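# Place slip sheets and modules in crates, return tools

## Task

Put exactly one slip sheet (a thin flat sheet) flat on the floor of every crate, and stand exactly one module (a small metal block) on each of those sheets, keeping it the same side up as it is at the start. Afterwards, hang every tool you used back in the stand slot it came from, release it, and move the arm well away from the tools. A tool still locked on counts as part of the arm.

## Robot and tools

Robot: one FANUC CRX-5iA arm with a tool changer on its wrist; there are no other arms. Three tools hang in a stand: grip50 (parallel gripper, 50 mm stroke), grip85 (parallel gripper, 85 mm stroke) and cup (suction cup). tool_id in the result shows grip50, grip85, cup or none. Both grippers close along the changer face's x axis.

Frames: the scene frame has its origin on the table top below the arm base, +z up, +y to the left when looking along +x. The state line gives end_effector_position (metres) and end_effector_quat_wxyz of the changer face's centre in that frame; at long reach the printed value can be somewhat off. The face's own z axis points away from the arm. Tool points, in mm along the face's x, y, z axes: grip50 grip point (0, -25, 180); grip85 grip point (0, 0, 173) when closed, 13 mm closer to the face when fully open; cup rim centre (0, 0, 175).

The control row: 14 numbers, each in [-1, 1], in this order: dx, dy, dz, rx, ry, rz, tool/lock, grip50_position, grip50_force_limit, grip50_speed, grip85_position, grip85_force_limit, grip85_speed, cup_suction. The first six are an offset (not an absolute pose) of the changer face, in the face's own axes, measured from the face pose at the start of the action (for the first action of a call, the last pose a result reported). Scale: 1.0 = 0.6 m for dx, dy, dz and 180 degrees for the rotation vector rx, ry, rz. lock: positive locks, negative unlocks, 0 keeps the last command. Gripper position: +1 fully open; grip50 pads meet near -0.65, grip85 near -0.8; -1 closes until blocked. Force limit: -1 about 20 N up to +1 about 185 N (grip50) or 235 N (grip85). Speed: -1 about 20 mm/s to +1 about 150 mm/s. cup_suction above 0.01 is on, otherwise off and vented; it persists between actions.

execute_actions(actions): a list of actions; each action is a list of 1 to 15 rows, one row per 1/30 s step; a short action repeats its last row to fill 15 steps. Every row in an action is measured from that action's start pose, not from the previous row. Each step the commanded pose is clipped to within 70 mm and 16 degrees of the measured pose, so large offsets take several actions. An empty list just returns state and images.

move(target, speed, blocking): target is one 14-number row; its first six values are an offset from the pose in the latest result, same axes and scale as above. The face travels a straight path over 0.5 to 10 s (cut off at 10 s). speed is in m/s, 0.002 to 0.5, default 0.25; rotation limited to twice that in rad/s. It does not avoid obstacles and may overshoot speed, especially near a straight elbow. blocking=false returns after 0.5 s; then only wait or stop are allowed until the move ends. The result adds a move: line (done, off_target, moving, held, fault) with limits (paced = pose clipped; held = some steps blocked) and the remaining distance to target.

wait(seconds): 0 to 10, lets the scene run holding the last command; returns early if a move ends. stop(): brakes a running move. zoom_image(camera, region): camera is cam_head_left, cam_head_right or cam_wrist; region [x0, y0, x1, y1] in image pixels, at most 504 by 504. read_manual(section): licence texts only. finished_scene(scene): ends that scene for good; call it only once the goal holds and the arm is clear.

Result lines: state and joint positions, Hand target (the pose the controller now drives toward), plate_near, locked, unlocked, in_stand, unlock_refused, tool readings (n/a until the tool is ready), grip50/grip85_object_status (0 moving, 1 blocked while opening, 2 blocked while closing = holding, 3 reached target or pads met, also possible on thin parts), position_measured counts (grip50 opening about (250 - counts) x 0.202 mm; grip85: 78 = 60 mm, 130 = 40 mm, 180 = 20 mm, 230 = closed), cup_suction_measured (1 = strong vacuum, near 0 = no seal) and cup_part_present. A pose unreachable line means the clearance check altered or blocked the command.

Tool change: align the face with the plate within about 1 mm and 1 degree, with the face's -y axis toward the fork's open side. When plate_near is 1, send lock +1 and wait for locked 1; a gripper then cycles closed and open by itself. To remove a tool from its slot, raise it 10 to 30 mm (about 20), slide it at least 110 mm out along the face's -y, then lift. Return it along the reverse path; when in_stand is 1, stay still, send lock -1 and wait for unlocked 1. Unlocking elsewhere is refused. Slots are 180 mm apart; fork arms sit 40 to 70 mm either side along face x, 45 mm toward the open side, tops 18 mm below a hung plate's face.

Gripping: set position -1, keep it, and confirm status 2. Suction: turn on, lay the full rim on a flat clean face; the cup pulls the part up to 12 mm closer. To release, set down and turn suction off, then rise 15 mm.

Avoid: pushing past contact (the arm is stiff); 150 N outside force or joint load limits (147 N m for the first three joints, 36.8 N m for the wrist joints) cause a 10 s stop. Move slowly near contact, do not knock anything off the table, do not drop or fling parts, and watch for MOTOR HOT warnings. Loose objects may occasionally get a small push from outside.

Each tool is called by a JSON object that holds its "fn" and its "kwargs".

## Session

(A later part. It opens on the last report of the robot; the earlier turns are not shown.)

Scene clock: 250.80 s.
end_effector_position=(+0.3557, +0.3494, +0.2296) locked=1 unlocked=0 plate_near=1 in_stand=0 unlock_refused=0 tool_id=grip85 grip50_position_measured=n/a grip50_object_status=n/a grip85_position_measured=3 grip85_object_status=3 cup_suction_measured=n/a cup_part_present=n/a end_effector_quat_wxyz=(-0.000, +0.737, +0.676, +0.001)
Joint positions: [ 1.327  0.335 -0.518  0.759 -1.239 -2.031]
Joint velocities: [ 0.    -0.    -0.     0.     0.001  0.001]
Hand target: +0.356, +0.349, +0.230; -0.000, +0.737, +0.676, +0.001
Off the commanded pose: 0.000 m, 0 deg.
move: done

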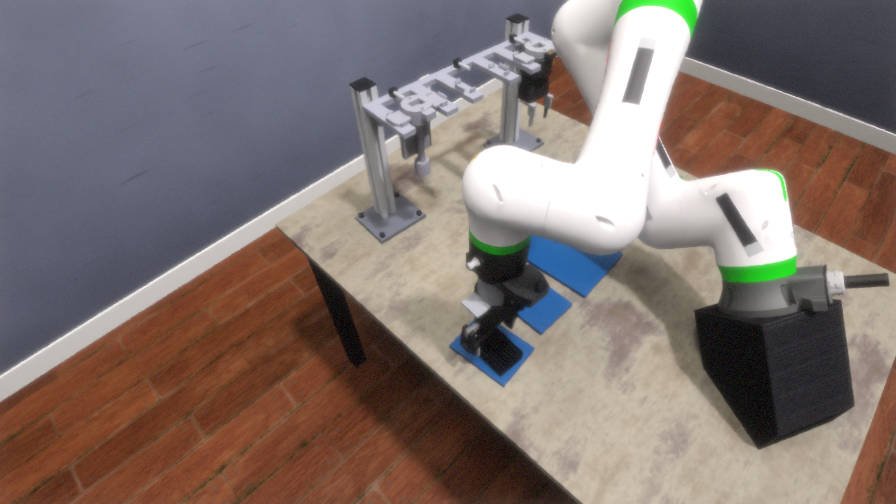

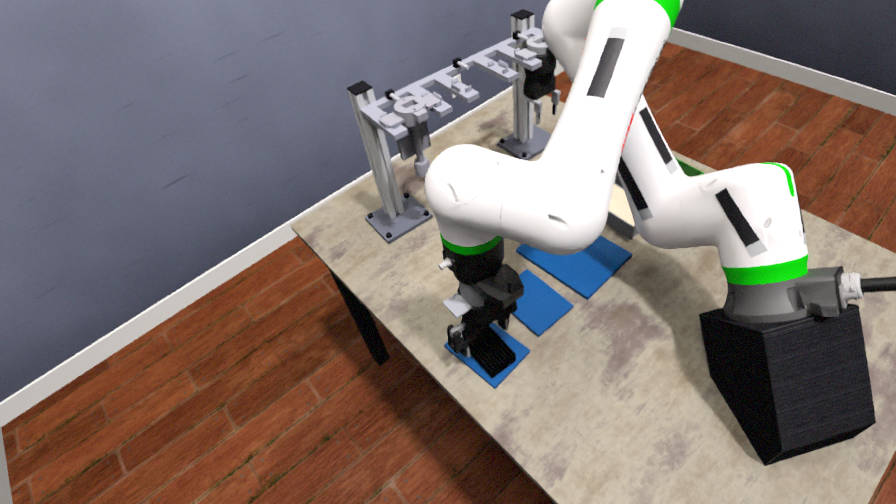

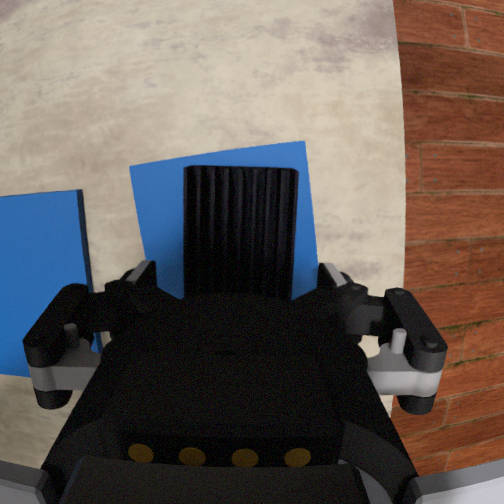

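{"fn": "move", "kwargs": {"target": [0,0,0.039,0,0,0,0,0,0,0,1,-0.5,-0.5,0], "speed": 0.03}}

{"fn": "move", "kwargs": {"target": [0,0,0,0,0,0,0,0,0,0,-1,-0.5,-0.5,0]}}

{"fn": "move", "kwargs": {"target": [0,0,-0.075,0,0,0,0,0,0,0,-1,-0.5,-0.5,0], "speed": 0.08}}

{"fn": "move", "kwargs": {"target": [-0.269,0.218,0,0,0,0,0,0,0,0,-1,-0.5,-0.5,0], "speed": 0.15}}

Scene clock: 255.50 s.
end_effector_position=(+0.3556, +0.3495, +0.2062) locked=1 unlocked=0 plate_near=1 in_stand=0 unlock_refused=0 tool_id=grip85 grip50_position_measured=n/a grip50_object_status=n/a grip85_position_measured=3 grip85_object_status=3 cup_suction_measured=n/a cup_part_present=n/a end_effector_quat_wxyz=(-0.000, +0.737, +0.676, +0.001)
Joint positions: [ 1.289  0.353 -0.547  0.794 -1.189 -2.047]
Joint velocities: [ 0.003 -0.    -0.001  0.001 -0.001 -0.   ]
Hand target: +0.356, +0.350, +0.206; -0.000, +0.737, +0.676, +0.001
Off the commanded pose: 0.000 m, 0 deg.
move: done

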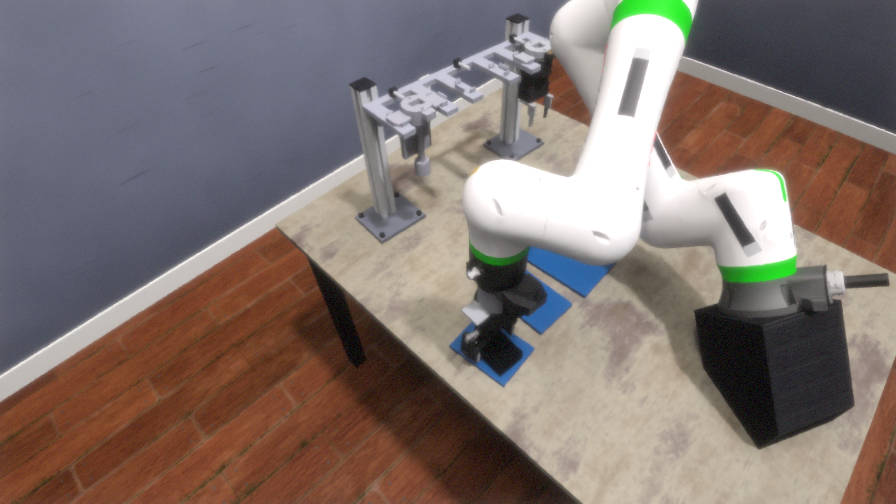

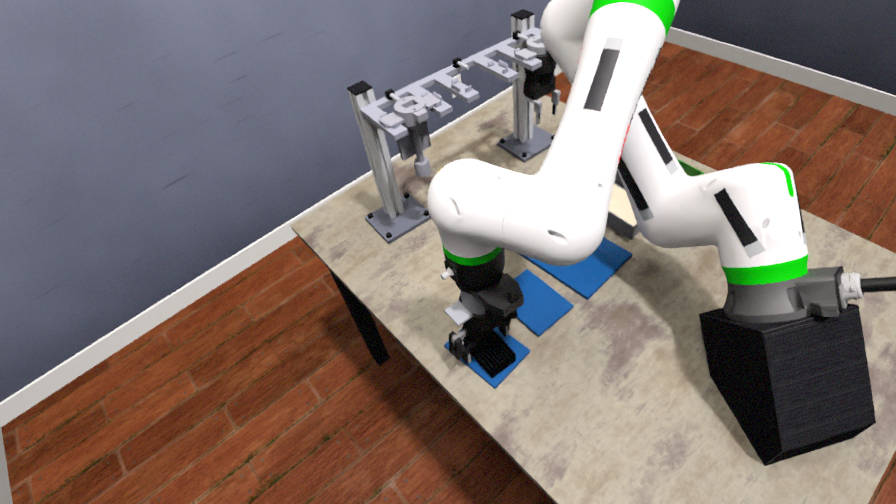

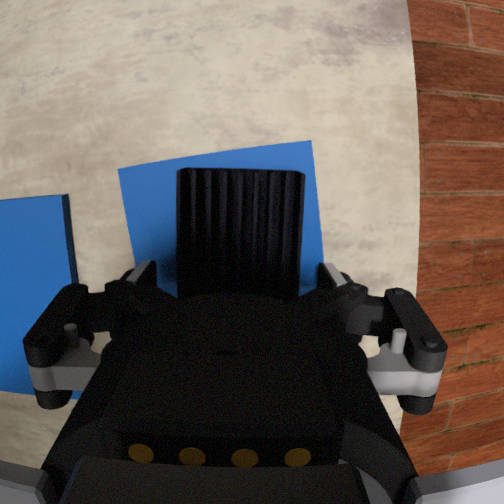

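Scene clock: 256.37 s.
end_effector_position=(+0.3557, +0.3496, +0.2062) locked=1 unlocked=0 plate_near=1 in_stand=0 unlock_refused=0 tool_id=grip85 grip50_position_measured=n/a grip50_object_status=n/a grip85_position_measured=80 grip85_object_status=2 cup_suction_measured=n/a cup_part_present=n/a end_effector_quat_wxyz=(-0.000, +0.737, +0.676, +0.001)
Joint positions: [ 1.289  0.353 -0.547  0.794 -1.189 -2.047]
Joint velocities: [-0.001  0.     0.     0.     0.001 -0.001]
Hand target: +0.356, +0.350, +0.206; -0.000, +0.737, +0.676, +0.001
Off the commanded pose: 0.000 m, 0 deg.
move: done

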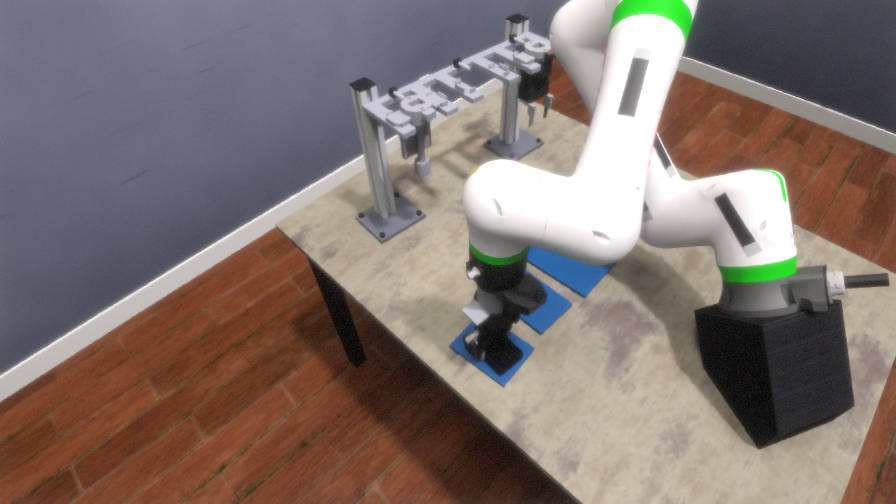

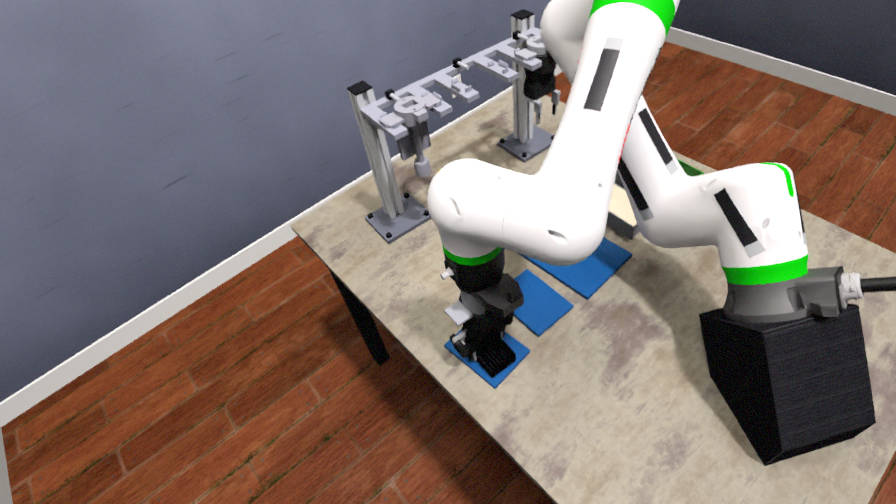

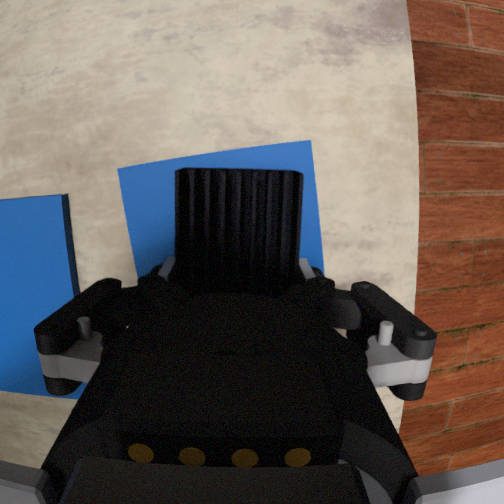

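Scene clock: 257.23 s.
end_effector_position=(+0.3557, +0.3493, +0.2512) locked=1 unlocked=0 plate_near=1 in_stand=0 unlock_refused=0 tool_id=grip85 grip50_position_measured=n/a grip50_object_status=n/a grip85_position_measured=80 grip85_object_status=2 cup_suction_measured=n/a cup_part_present=n/a end_effector_quat_wxyz=(-0.000, +0.737, +0.676, +0.001)
Joint positions: [ 1.361  0.321 -0.49   0.73  -1.286 -2.018]
Joint velocities: [-0.002  0.001  0.001  0.001 -0.001  0.   ]
Hand target: +0.356, +0.349, +0.251; -0.000, +0.737, +0.676, +0.001
Off the commanded pose: 0.000 m, 0 deg.
move: done

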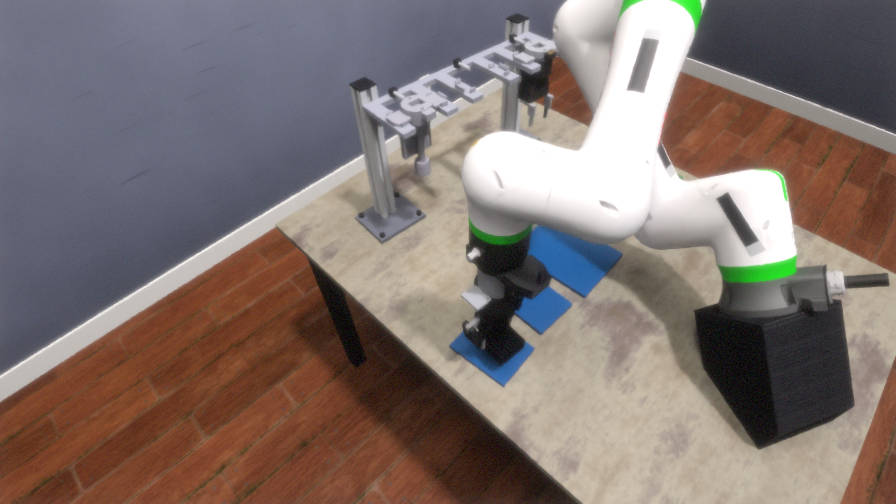

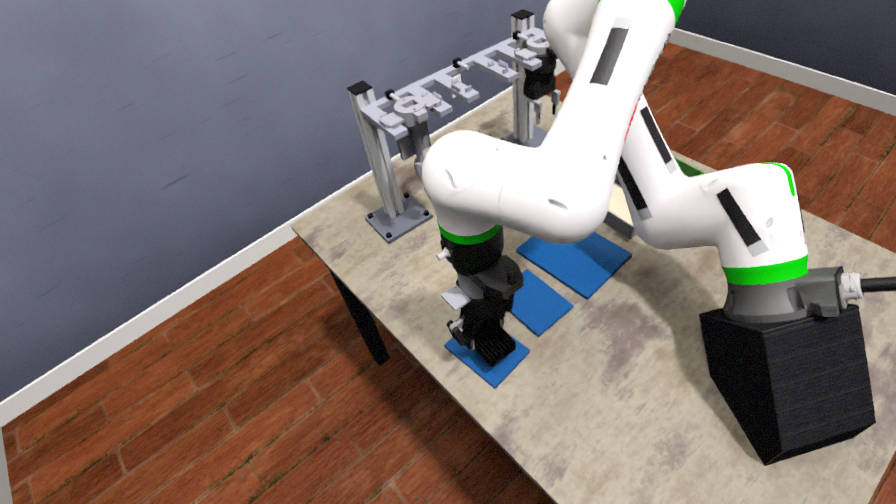

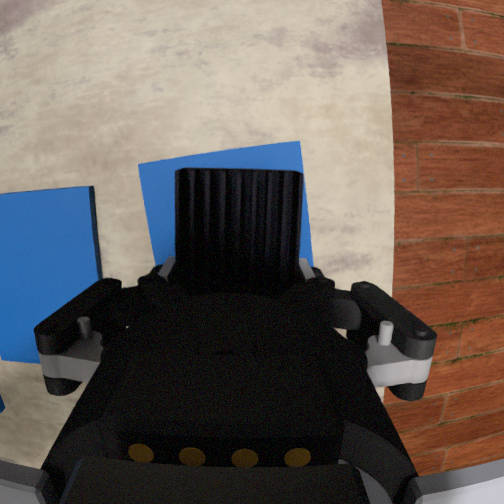

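Scene clock: 258.97 s.
end_effector_position=(+0.4725, +0.1772, +0.2505) locked=1 unlocked=0 plate_near=1 in_stand=0 unlock_refused=0 tool_id=grip85 grip50_position_measured=n/a grip50_object_status=n/a grip85_position_measured=80 grip85_object_status=2 cup_suction_measured=n/a cup_part_present=n/a end_effector_quat_wxyz=(-0.000, +0.737, +0.676, +0.000)
Joint positions: [ 1.142 -0.101 -0.63   0.788 -1.372 -1.691]
Joint velocities: [-0.001 -0.     0.004  0.001 -0.001 -0.001]
Hand target: +0.473, +0.177, +0.251; -0.000, +0.737, +0.676, +0.000
Off the commanded pose: 0.001 m, 0 deg.
move: done

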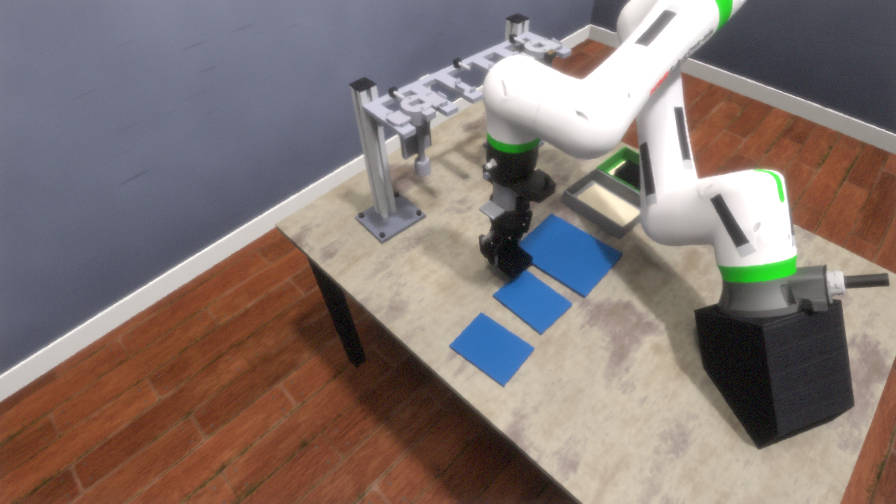

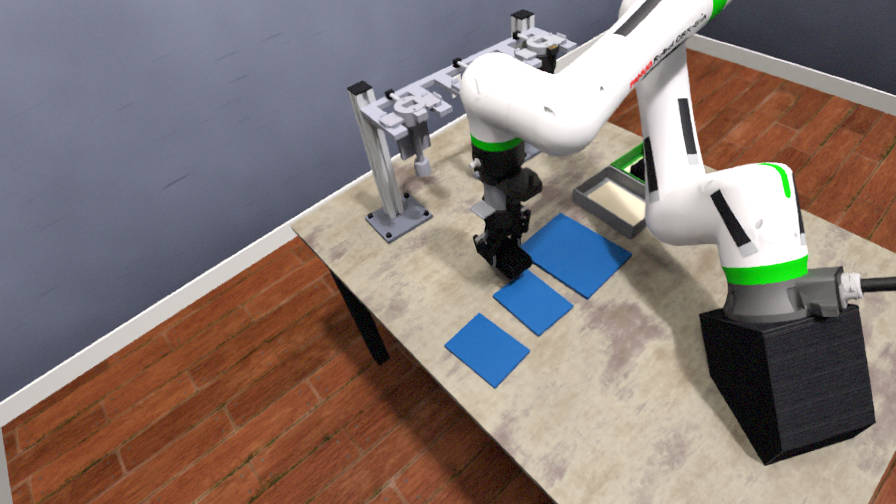

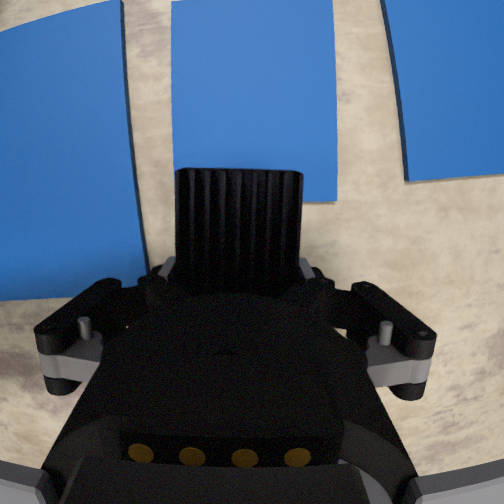

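{"fn": "move", "kwargs": {"target": [-0.575,0.104,0,0,0,0,0,0,0,0,-1,-0.5,-0.5,0], "speed": 0.12}}

{"fn": "move", "kwargs": {"target": [0,-0.11,0,0,0,0,0,0,0,0,-1,-0.5,-0.5,0], "speed": 0.04}}

Scene clock: 264.50 s.
end_effector_position=(+0.5053, -0.1723, +0.2500) locked=1 unlocked=0 plate_near=1 in_stand=0 unlock_refused=0 tool_id=grip85 grip50_position_measured=n/a grip50_object_status=n/a grip85_position_measured=80 grip85_object_status=2 cup_suction_measured=n/a cup_part_present=n/a end_effector_quat_wxyz=(-0.000, +0.737, +0.676, -0.001)
Joint positions: [ 0.549 -0.764 -0.696  0.761 -1.379 -0.851]
Joint velocities: [-0.001  0.002  0.    -0.     0.     0.   ]
Hand target: +0.505, -0.172, +0.250; -0.000, +0.737, +0.676, -0.001
Off the commanded pose: 0.001 m, 0 deg.
move: done

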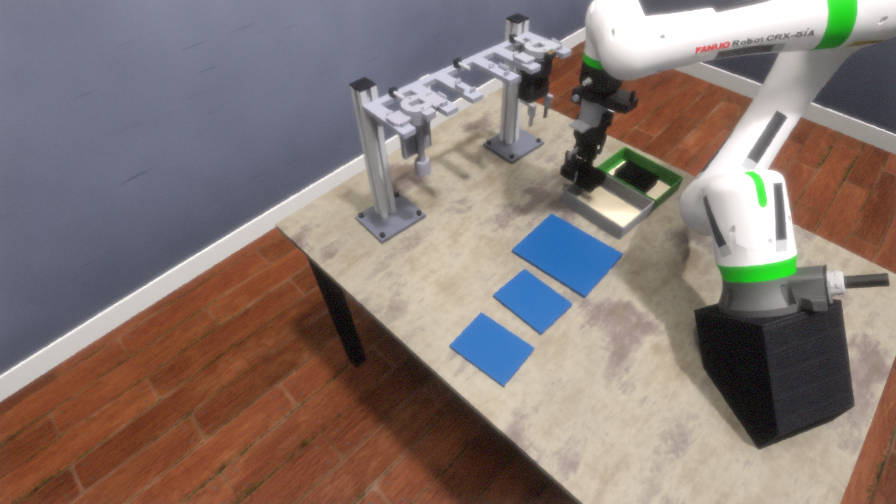

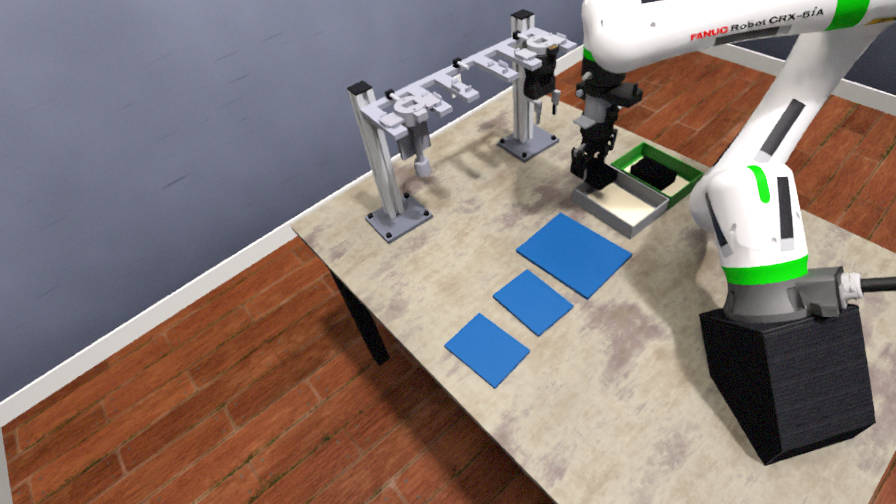

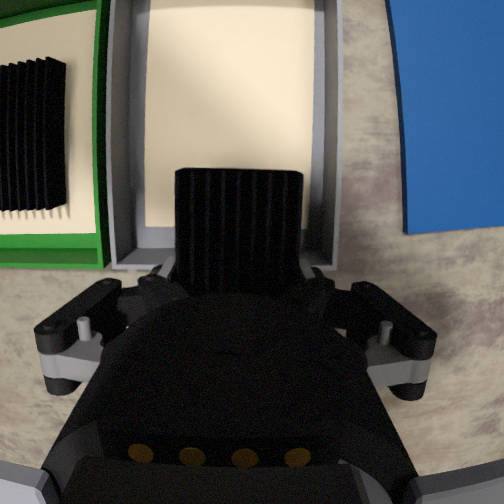

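Scene clock: 266.43 s.
end_effector_position=(+0.4395, -0.1669, +0.2498) locked=1 unlocked=0 plate_near=1 in_stand=0 unlock_refused=0 tool_id=grip85 grip50_position_measured=n/a grip50_object_status=n/a grip85_position_measured=80 grip85_object_status=2 cup_suction_measured=n/a cup_part_present=n/a end_effector_quat_wxyz=(-0.000, +0.737, +0.676, -0.001)
Joint positions: [ 0.845 -0.978 -0.862  0.8   -1.621 -1.027]
Joint velocities: [ 0.003 -0.001 -0.     0.001 -0.003 -0.001]
Hand target: +0.440, -0.167, +0.250; -0.000, +0.737, +0.676, -0.001
Off the commanded pose: 0.000 m, 0 deg.
move: done

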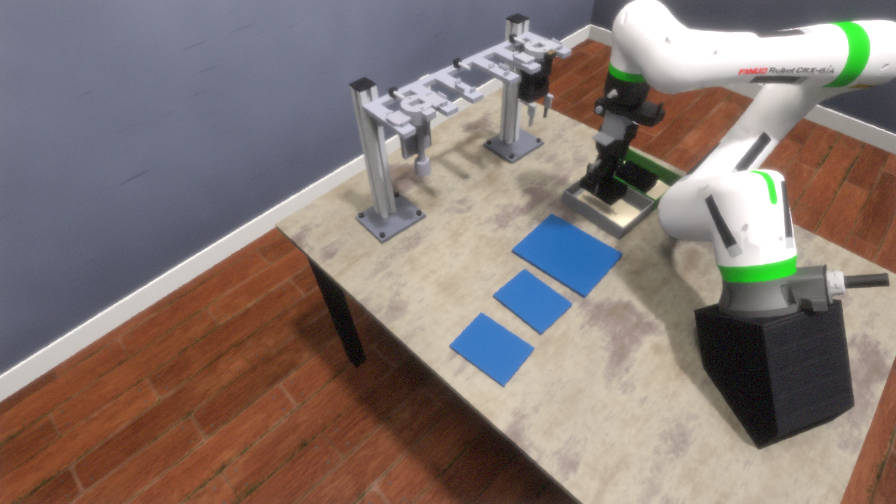

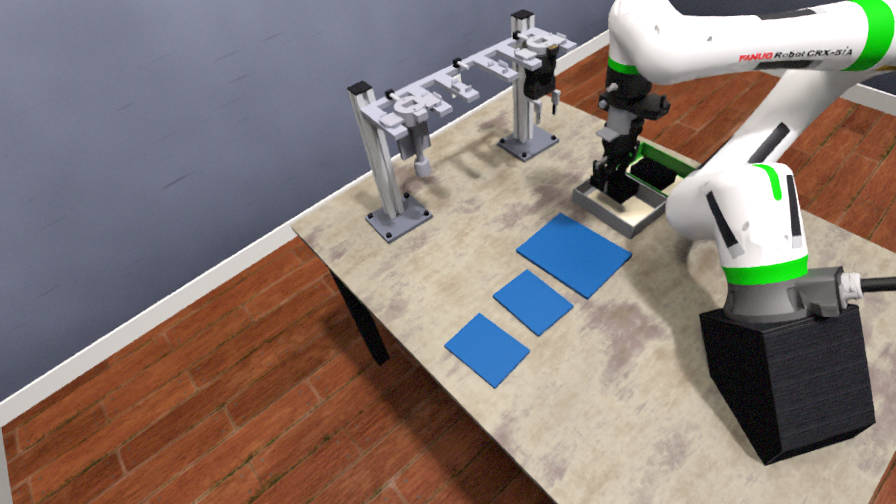

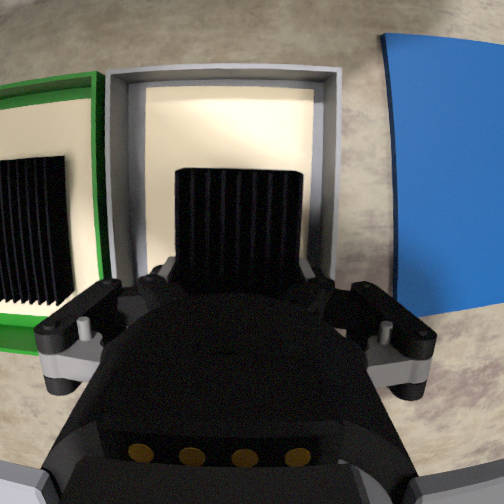

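Shift −9 mm in x, −8 in y, lower.

{"fn": "move", "kwargs": {"target": [-0.016,-0.012,0.01,0,0,0,0,0,0,0,-1,-0.5,-0.5,0], "speed": 0.03}}

{"fn": "move", "kwargs": {"target": [0,0,0.064,0,0,0,0,0,0,0,-1,-0.5,-0.5,0], "speed": 0.02}}

{"fn": "move", "kwargs": {"target": [0,0,0,0,0,0,0,0,0,0,0.7,-0.5,-0.5,0]}}

{"fn": "move", "kwargs": {"target": [0,0,-0.072,0,0,0,0,0,0,0,0.7,-0.5,-0.5,0], "speed": 0.04}}

{"fn": "move", "kwargs": {"target": [0,0.13,0,0,0,0,0,0,0,0,0.7,-0.5,-0.5,0], "speed": 0.06}}

Scene clock: 270.77 s.
end_effector_position=(+0.4315, -0.1759, +0.2438) locked=1 unlocked=0 plate_near=1 in_stand=0 unlock_refused=0 tool_id=grip85 grip50_position_measured=n/a grip50_object_status=n/a grip85_position_measured=80 grip85_object_status=2 cup_suction_measured=n/a cup_part_present=n/a end_effector_quat_wxyz=(-0.000, +0.737, +0.676, -0.001)
Joint positions: [ 0.804 -1.007 -0.88   0.797 -1.599 -0.992]
Joint velocities: [-0.001  0.001 -0.    -0.     0.002  0.001]
Hand target: +0.432, -0.176, +0.244; -0.000, +0.737, +0.676, -0.001
Off the commanded pose: 0.000 m, 0 deg.
move: done

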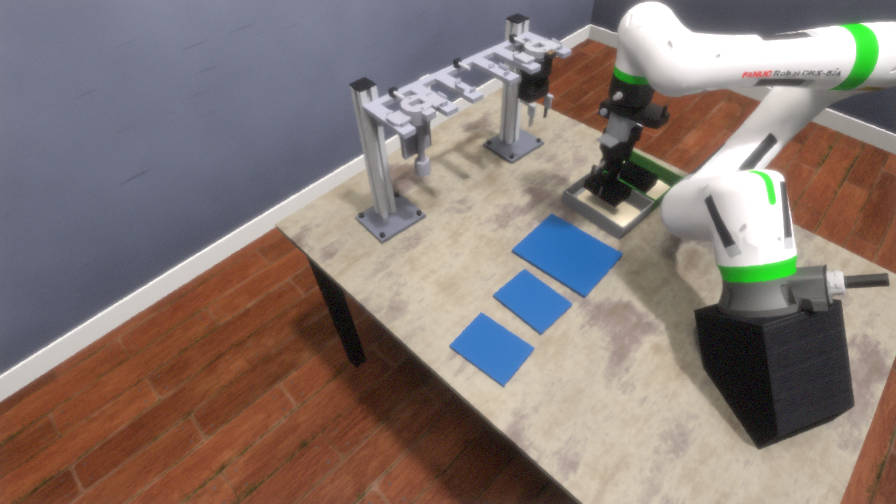

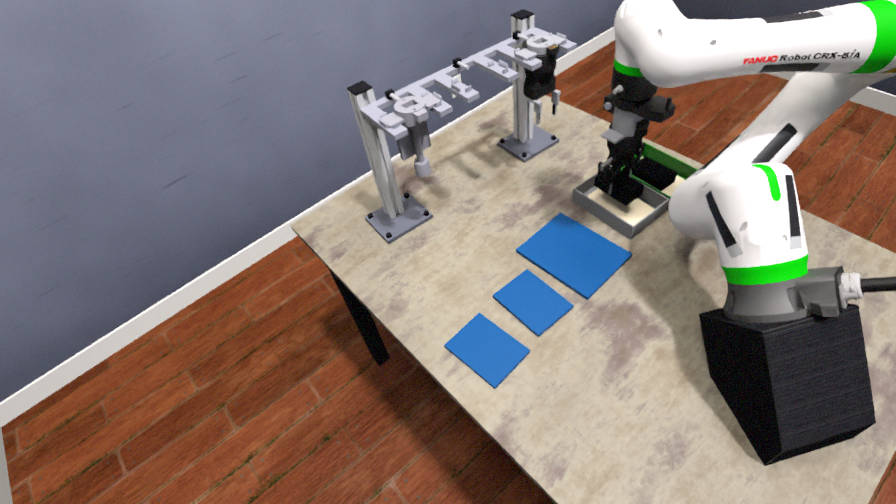

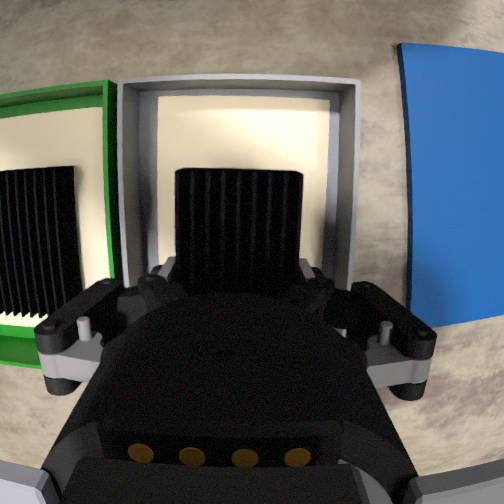

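Scene clock: 272.90 s.
end_effector_position=(+0.4316, -0.1757, +0.2057) locked=1 unlocked=0 plate_near=1 in_stand=0 unlock_refused=0 tool_id=grip85 grip50_position_measured=n/a grip50_object_status=n/a grip85_position_measured=80 grip85_object_status=2 cup_suction_measured=n/a cup_part_present=n/a end_effector_quat_wxyz=(+0.000, +0.737, +0.676, -0.001)
Joint positions: [ 0.524 -0.929 -0.921  0.765 -1.318 -0.874]
Joint velocities: [-0.001 -0.    -0.    -0.     0.002  0.001]
Hand target: +0.432, -0.176, +0.206; +0.000, +0.737, +0.676, -0.001
Off the commanded pose: 0.000 m, 0 deg.
move: done

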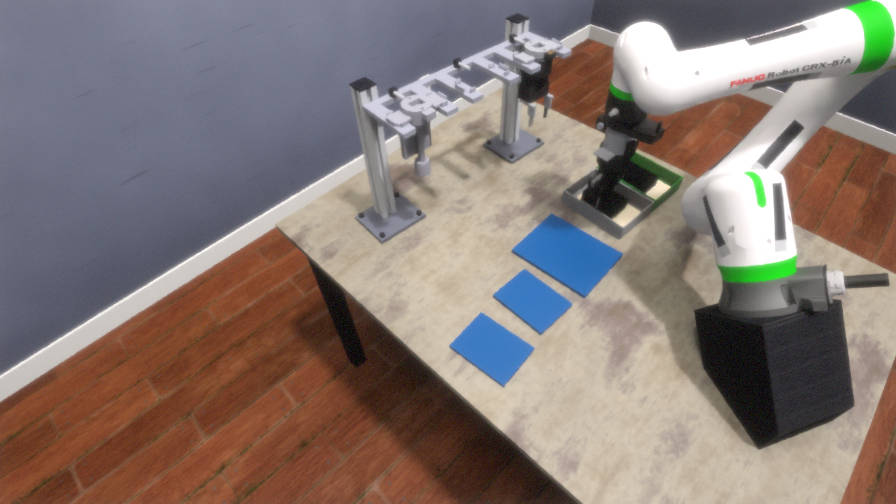

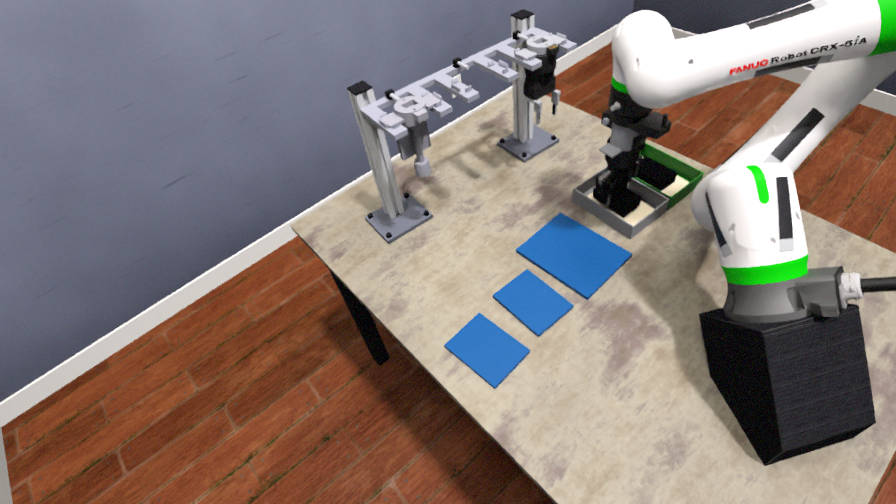

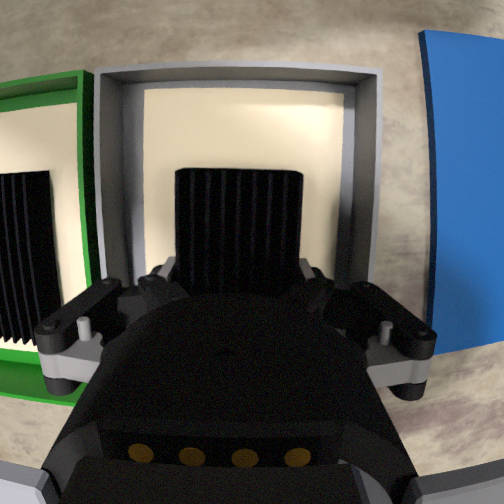

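Scene clock: 273.53 s.
end_effector_position=(+0.4316, -0.1757, +0.2057) locked=1 unlocked=0 plate_near=1 in_stand=0 unlock_refused=0 tool_id=grip85 grip50_position_measured=n/a grip50_object_status=n/a grip85_position_measured=41 grip85_object_status=0 cup_suction_measured=n/a cup_part_present=n/a end_effector_quat_wxyz=(+0.000, +0.737, +0.676, -0.001)
Joint positions: [ 0.524 -0.929 -0.921  0.765 -1.318 -0.874]
Joint velocities: [-0.  0. -0.  0.  0. -0.]
Hand target: +0.432, -0.176, +0.206; +0.000, +0.737, +0.676, -0.001
Off the commanded pose: 0.000 m, 0 deg.
move: done

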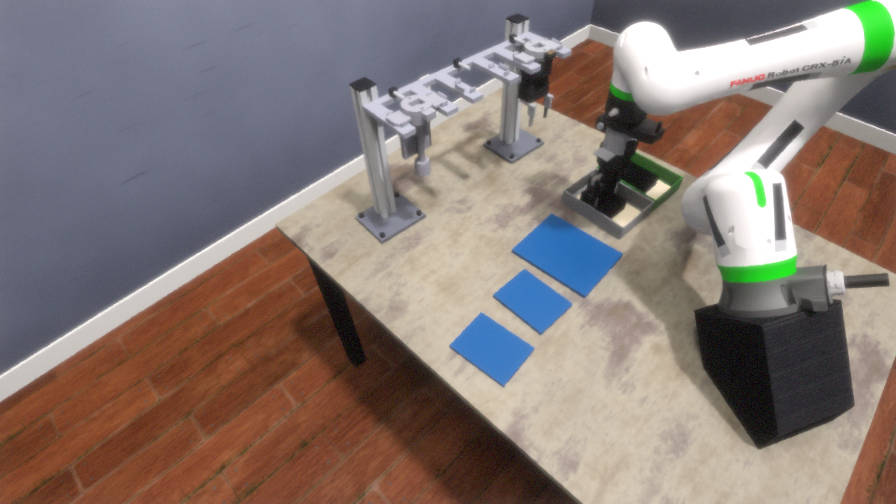

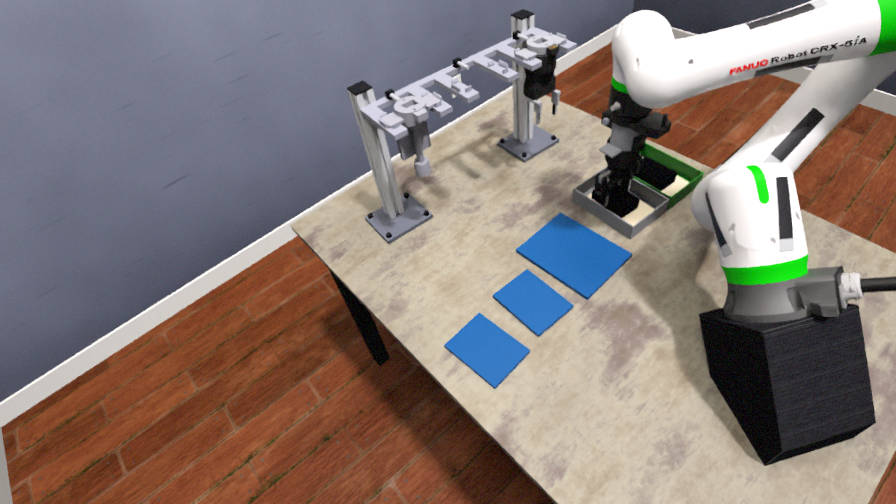

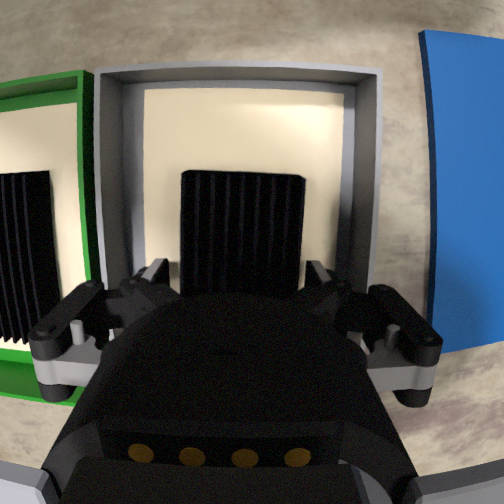

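Scene clock: 274.93 s.
end_effector_position=(+0.4316, -0.1759, +0.2486) locked=1 unlocked=0 plate_near=1 in_stand=0 unlock_refused=0 tool_id=grip85 grip50_position_measured=n/a grip50_object_status=n/a grip85_position_measured=41 grip85_object_status=3 cup_suction_measured=n/a cup_part_present=n/a end_effector_quat_wxyz=(-0.000, +0.737, +0.676, -0.001)
Joint positions: [ 0.848 -1.016 -0.875  0.801 -1.641 -1.012]
Joint velocities: [ 0.007 -0.001 -0.003  0.001 -0.003 -0.002]
Hand target: +0.432, -0.176, +0.249; -0.000, +0.737, +0.676, -0.001
Off the commanded pose: 0.000 m, 0 deg.
move: done

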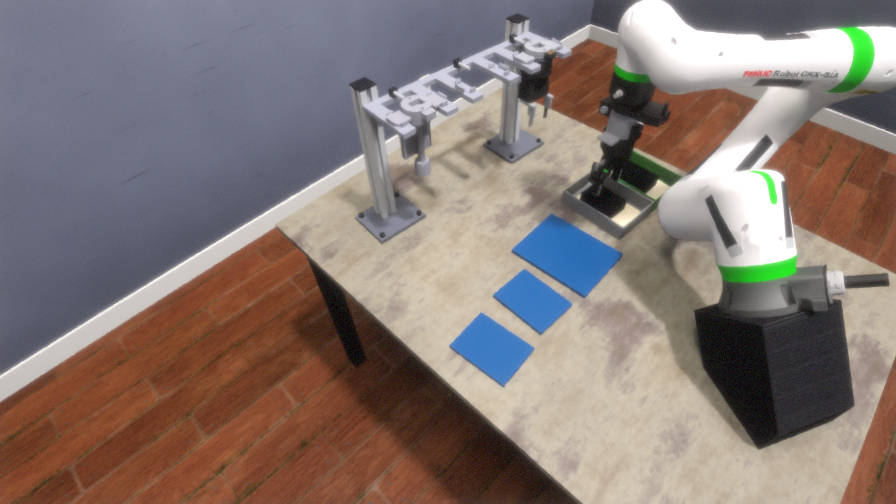

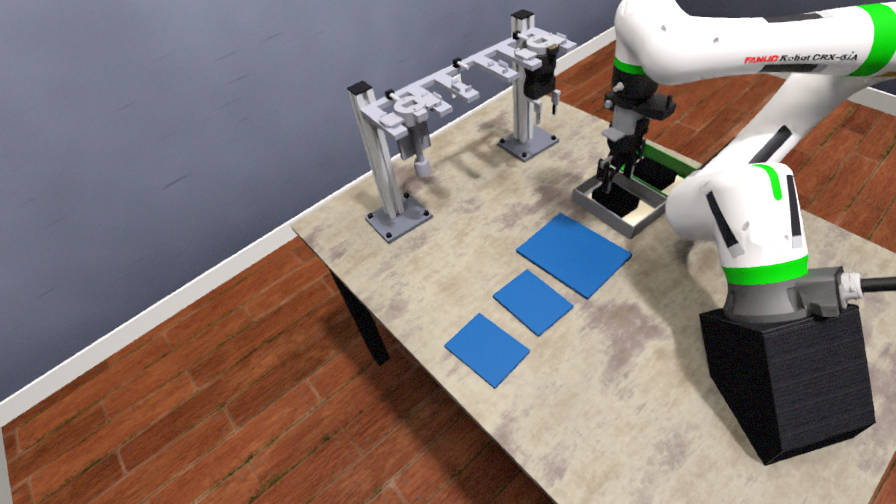

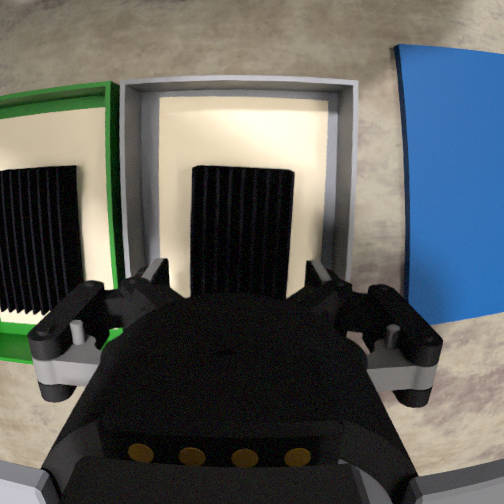

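Scene clock: 276.53 s.
end_effector_position=(+0.5093, -0.1823, +0.2489) locked=1 unlocked=0 plate_near=1 in_stand=0 unlock_refused=0 tool_id=grip85 grip50_position_measured=n/a grip50_object_status=n/a grip85_position_measured=41 grip85_object_status=3 cup_suction_measured=n/a cup_part_present=n/a end_effector_quat_wxyz=(-0.000, +0.737, +0.676, -0.001)
Joint positions: [ 0.496 -0.756 -0.678  0.747 -1.35  -0.804]
Joint velocities: [0.    0.    0.001 0.    0.    0.   ]
Hand target: +0.509, -0.182, +0.249; -0.000, +0.737, +0.676, -0.001
Off the commanded pose: 0.001 m, 0 deg.
move: done

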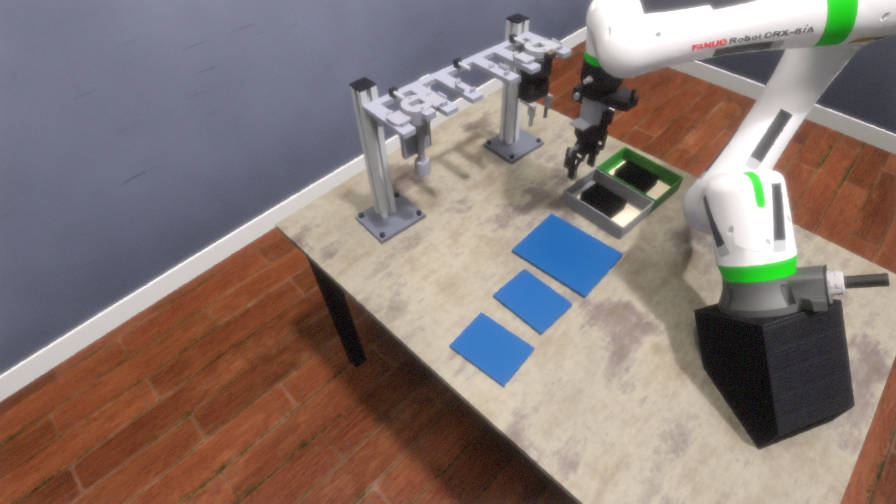

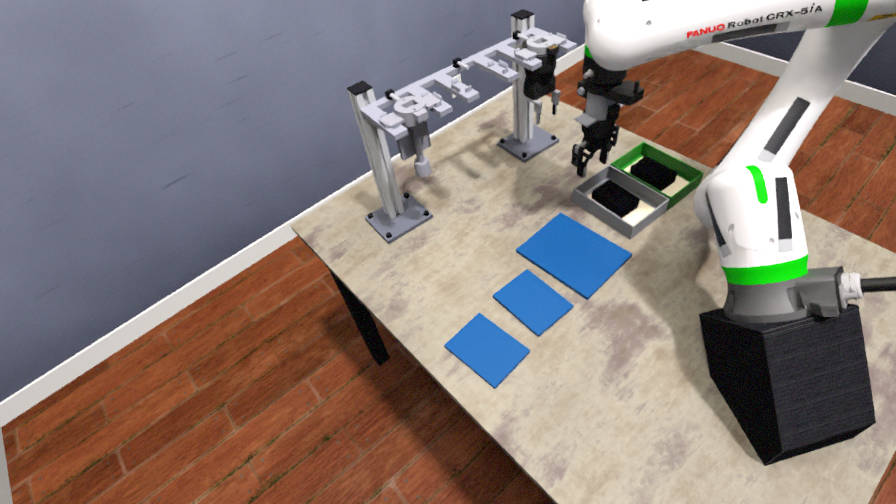

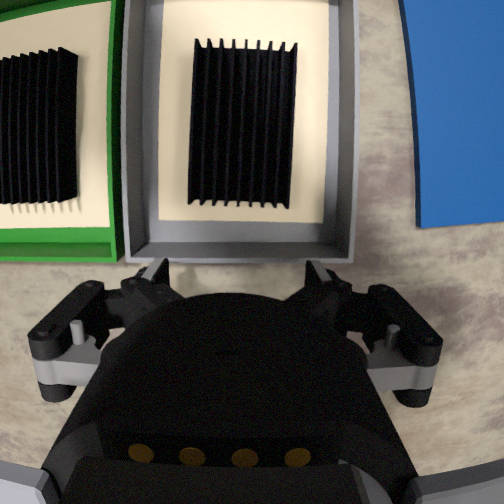

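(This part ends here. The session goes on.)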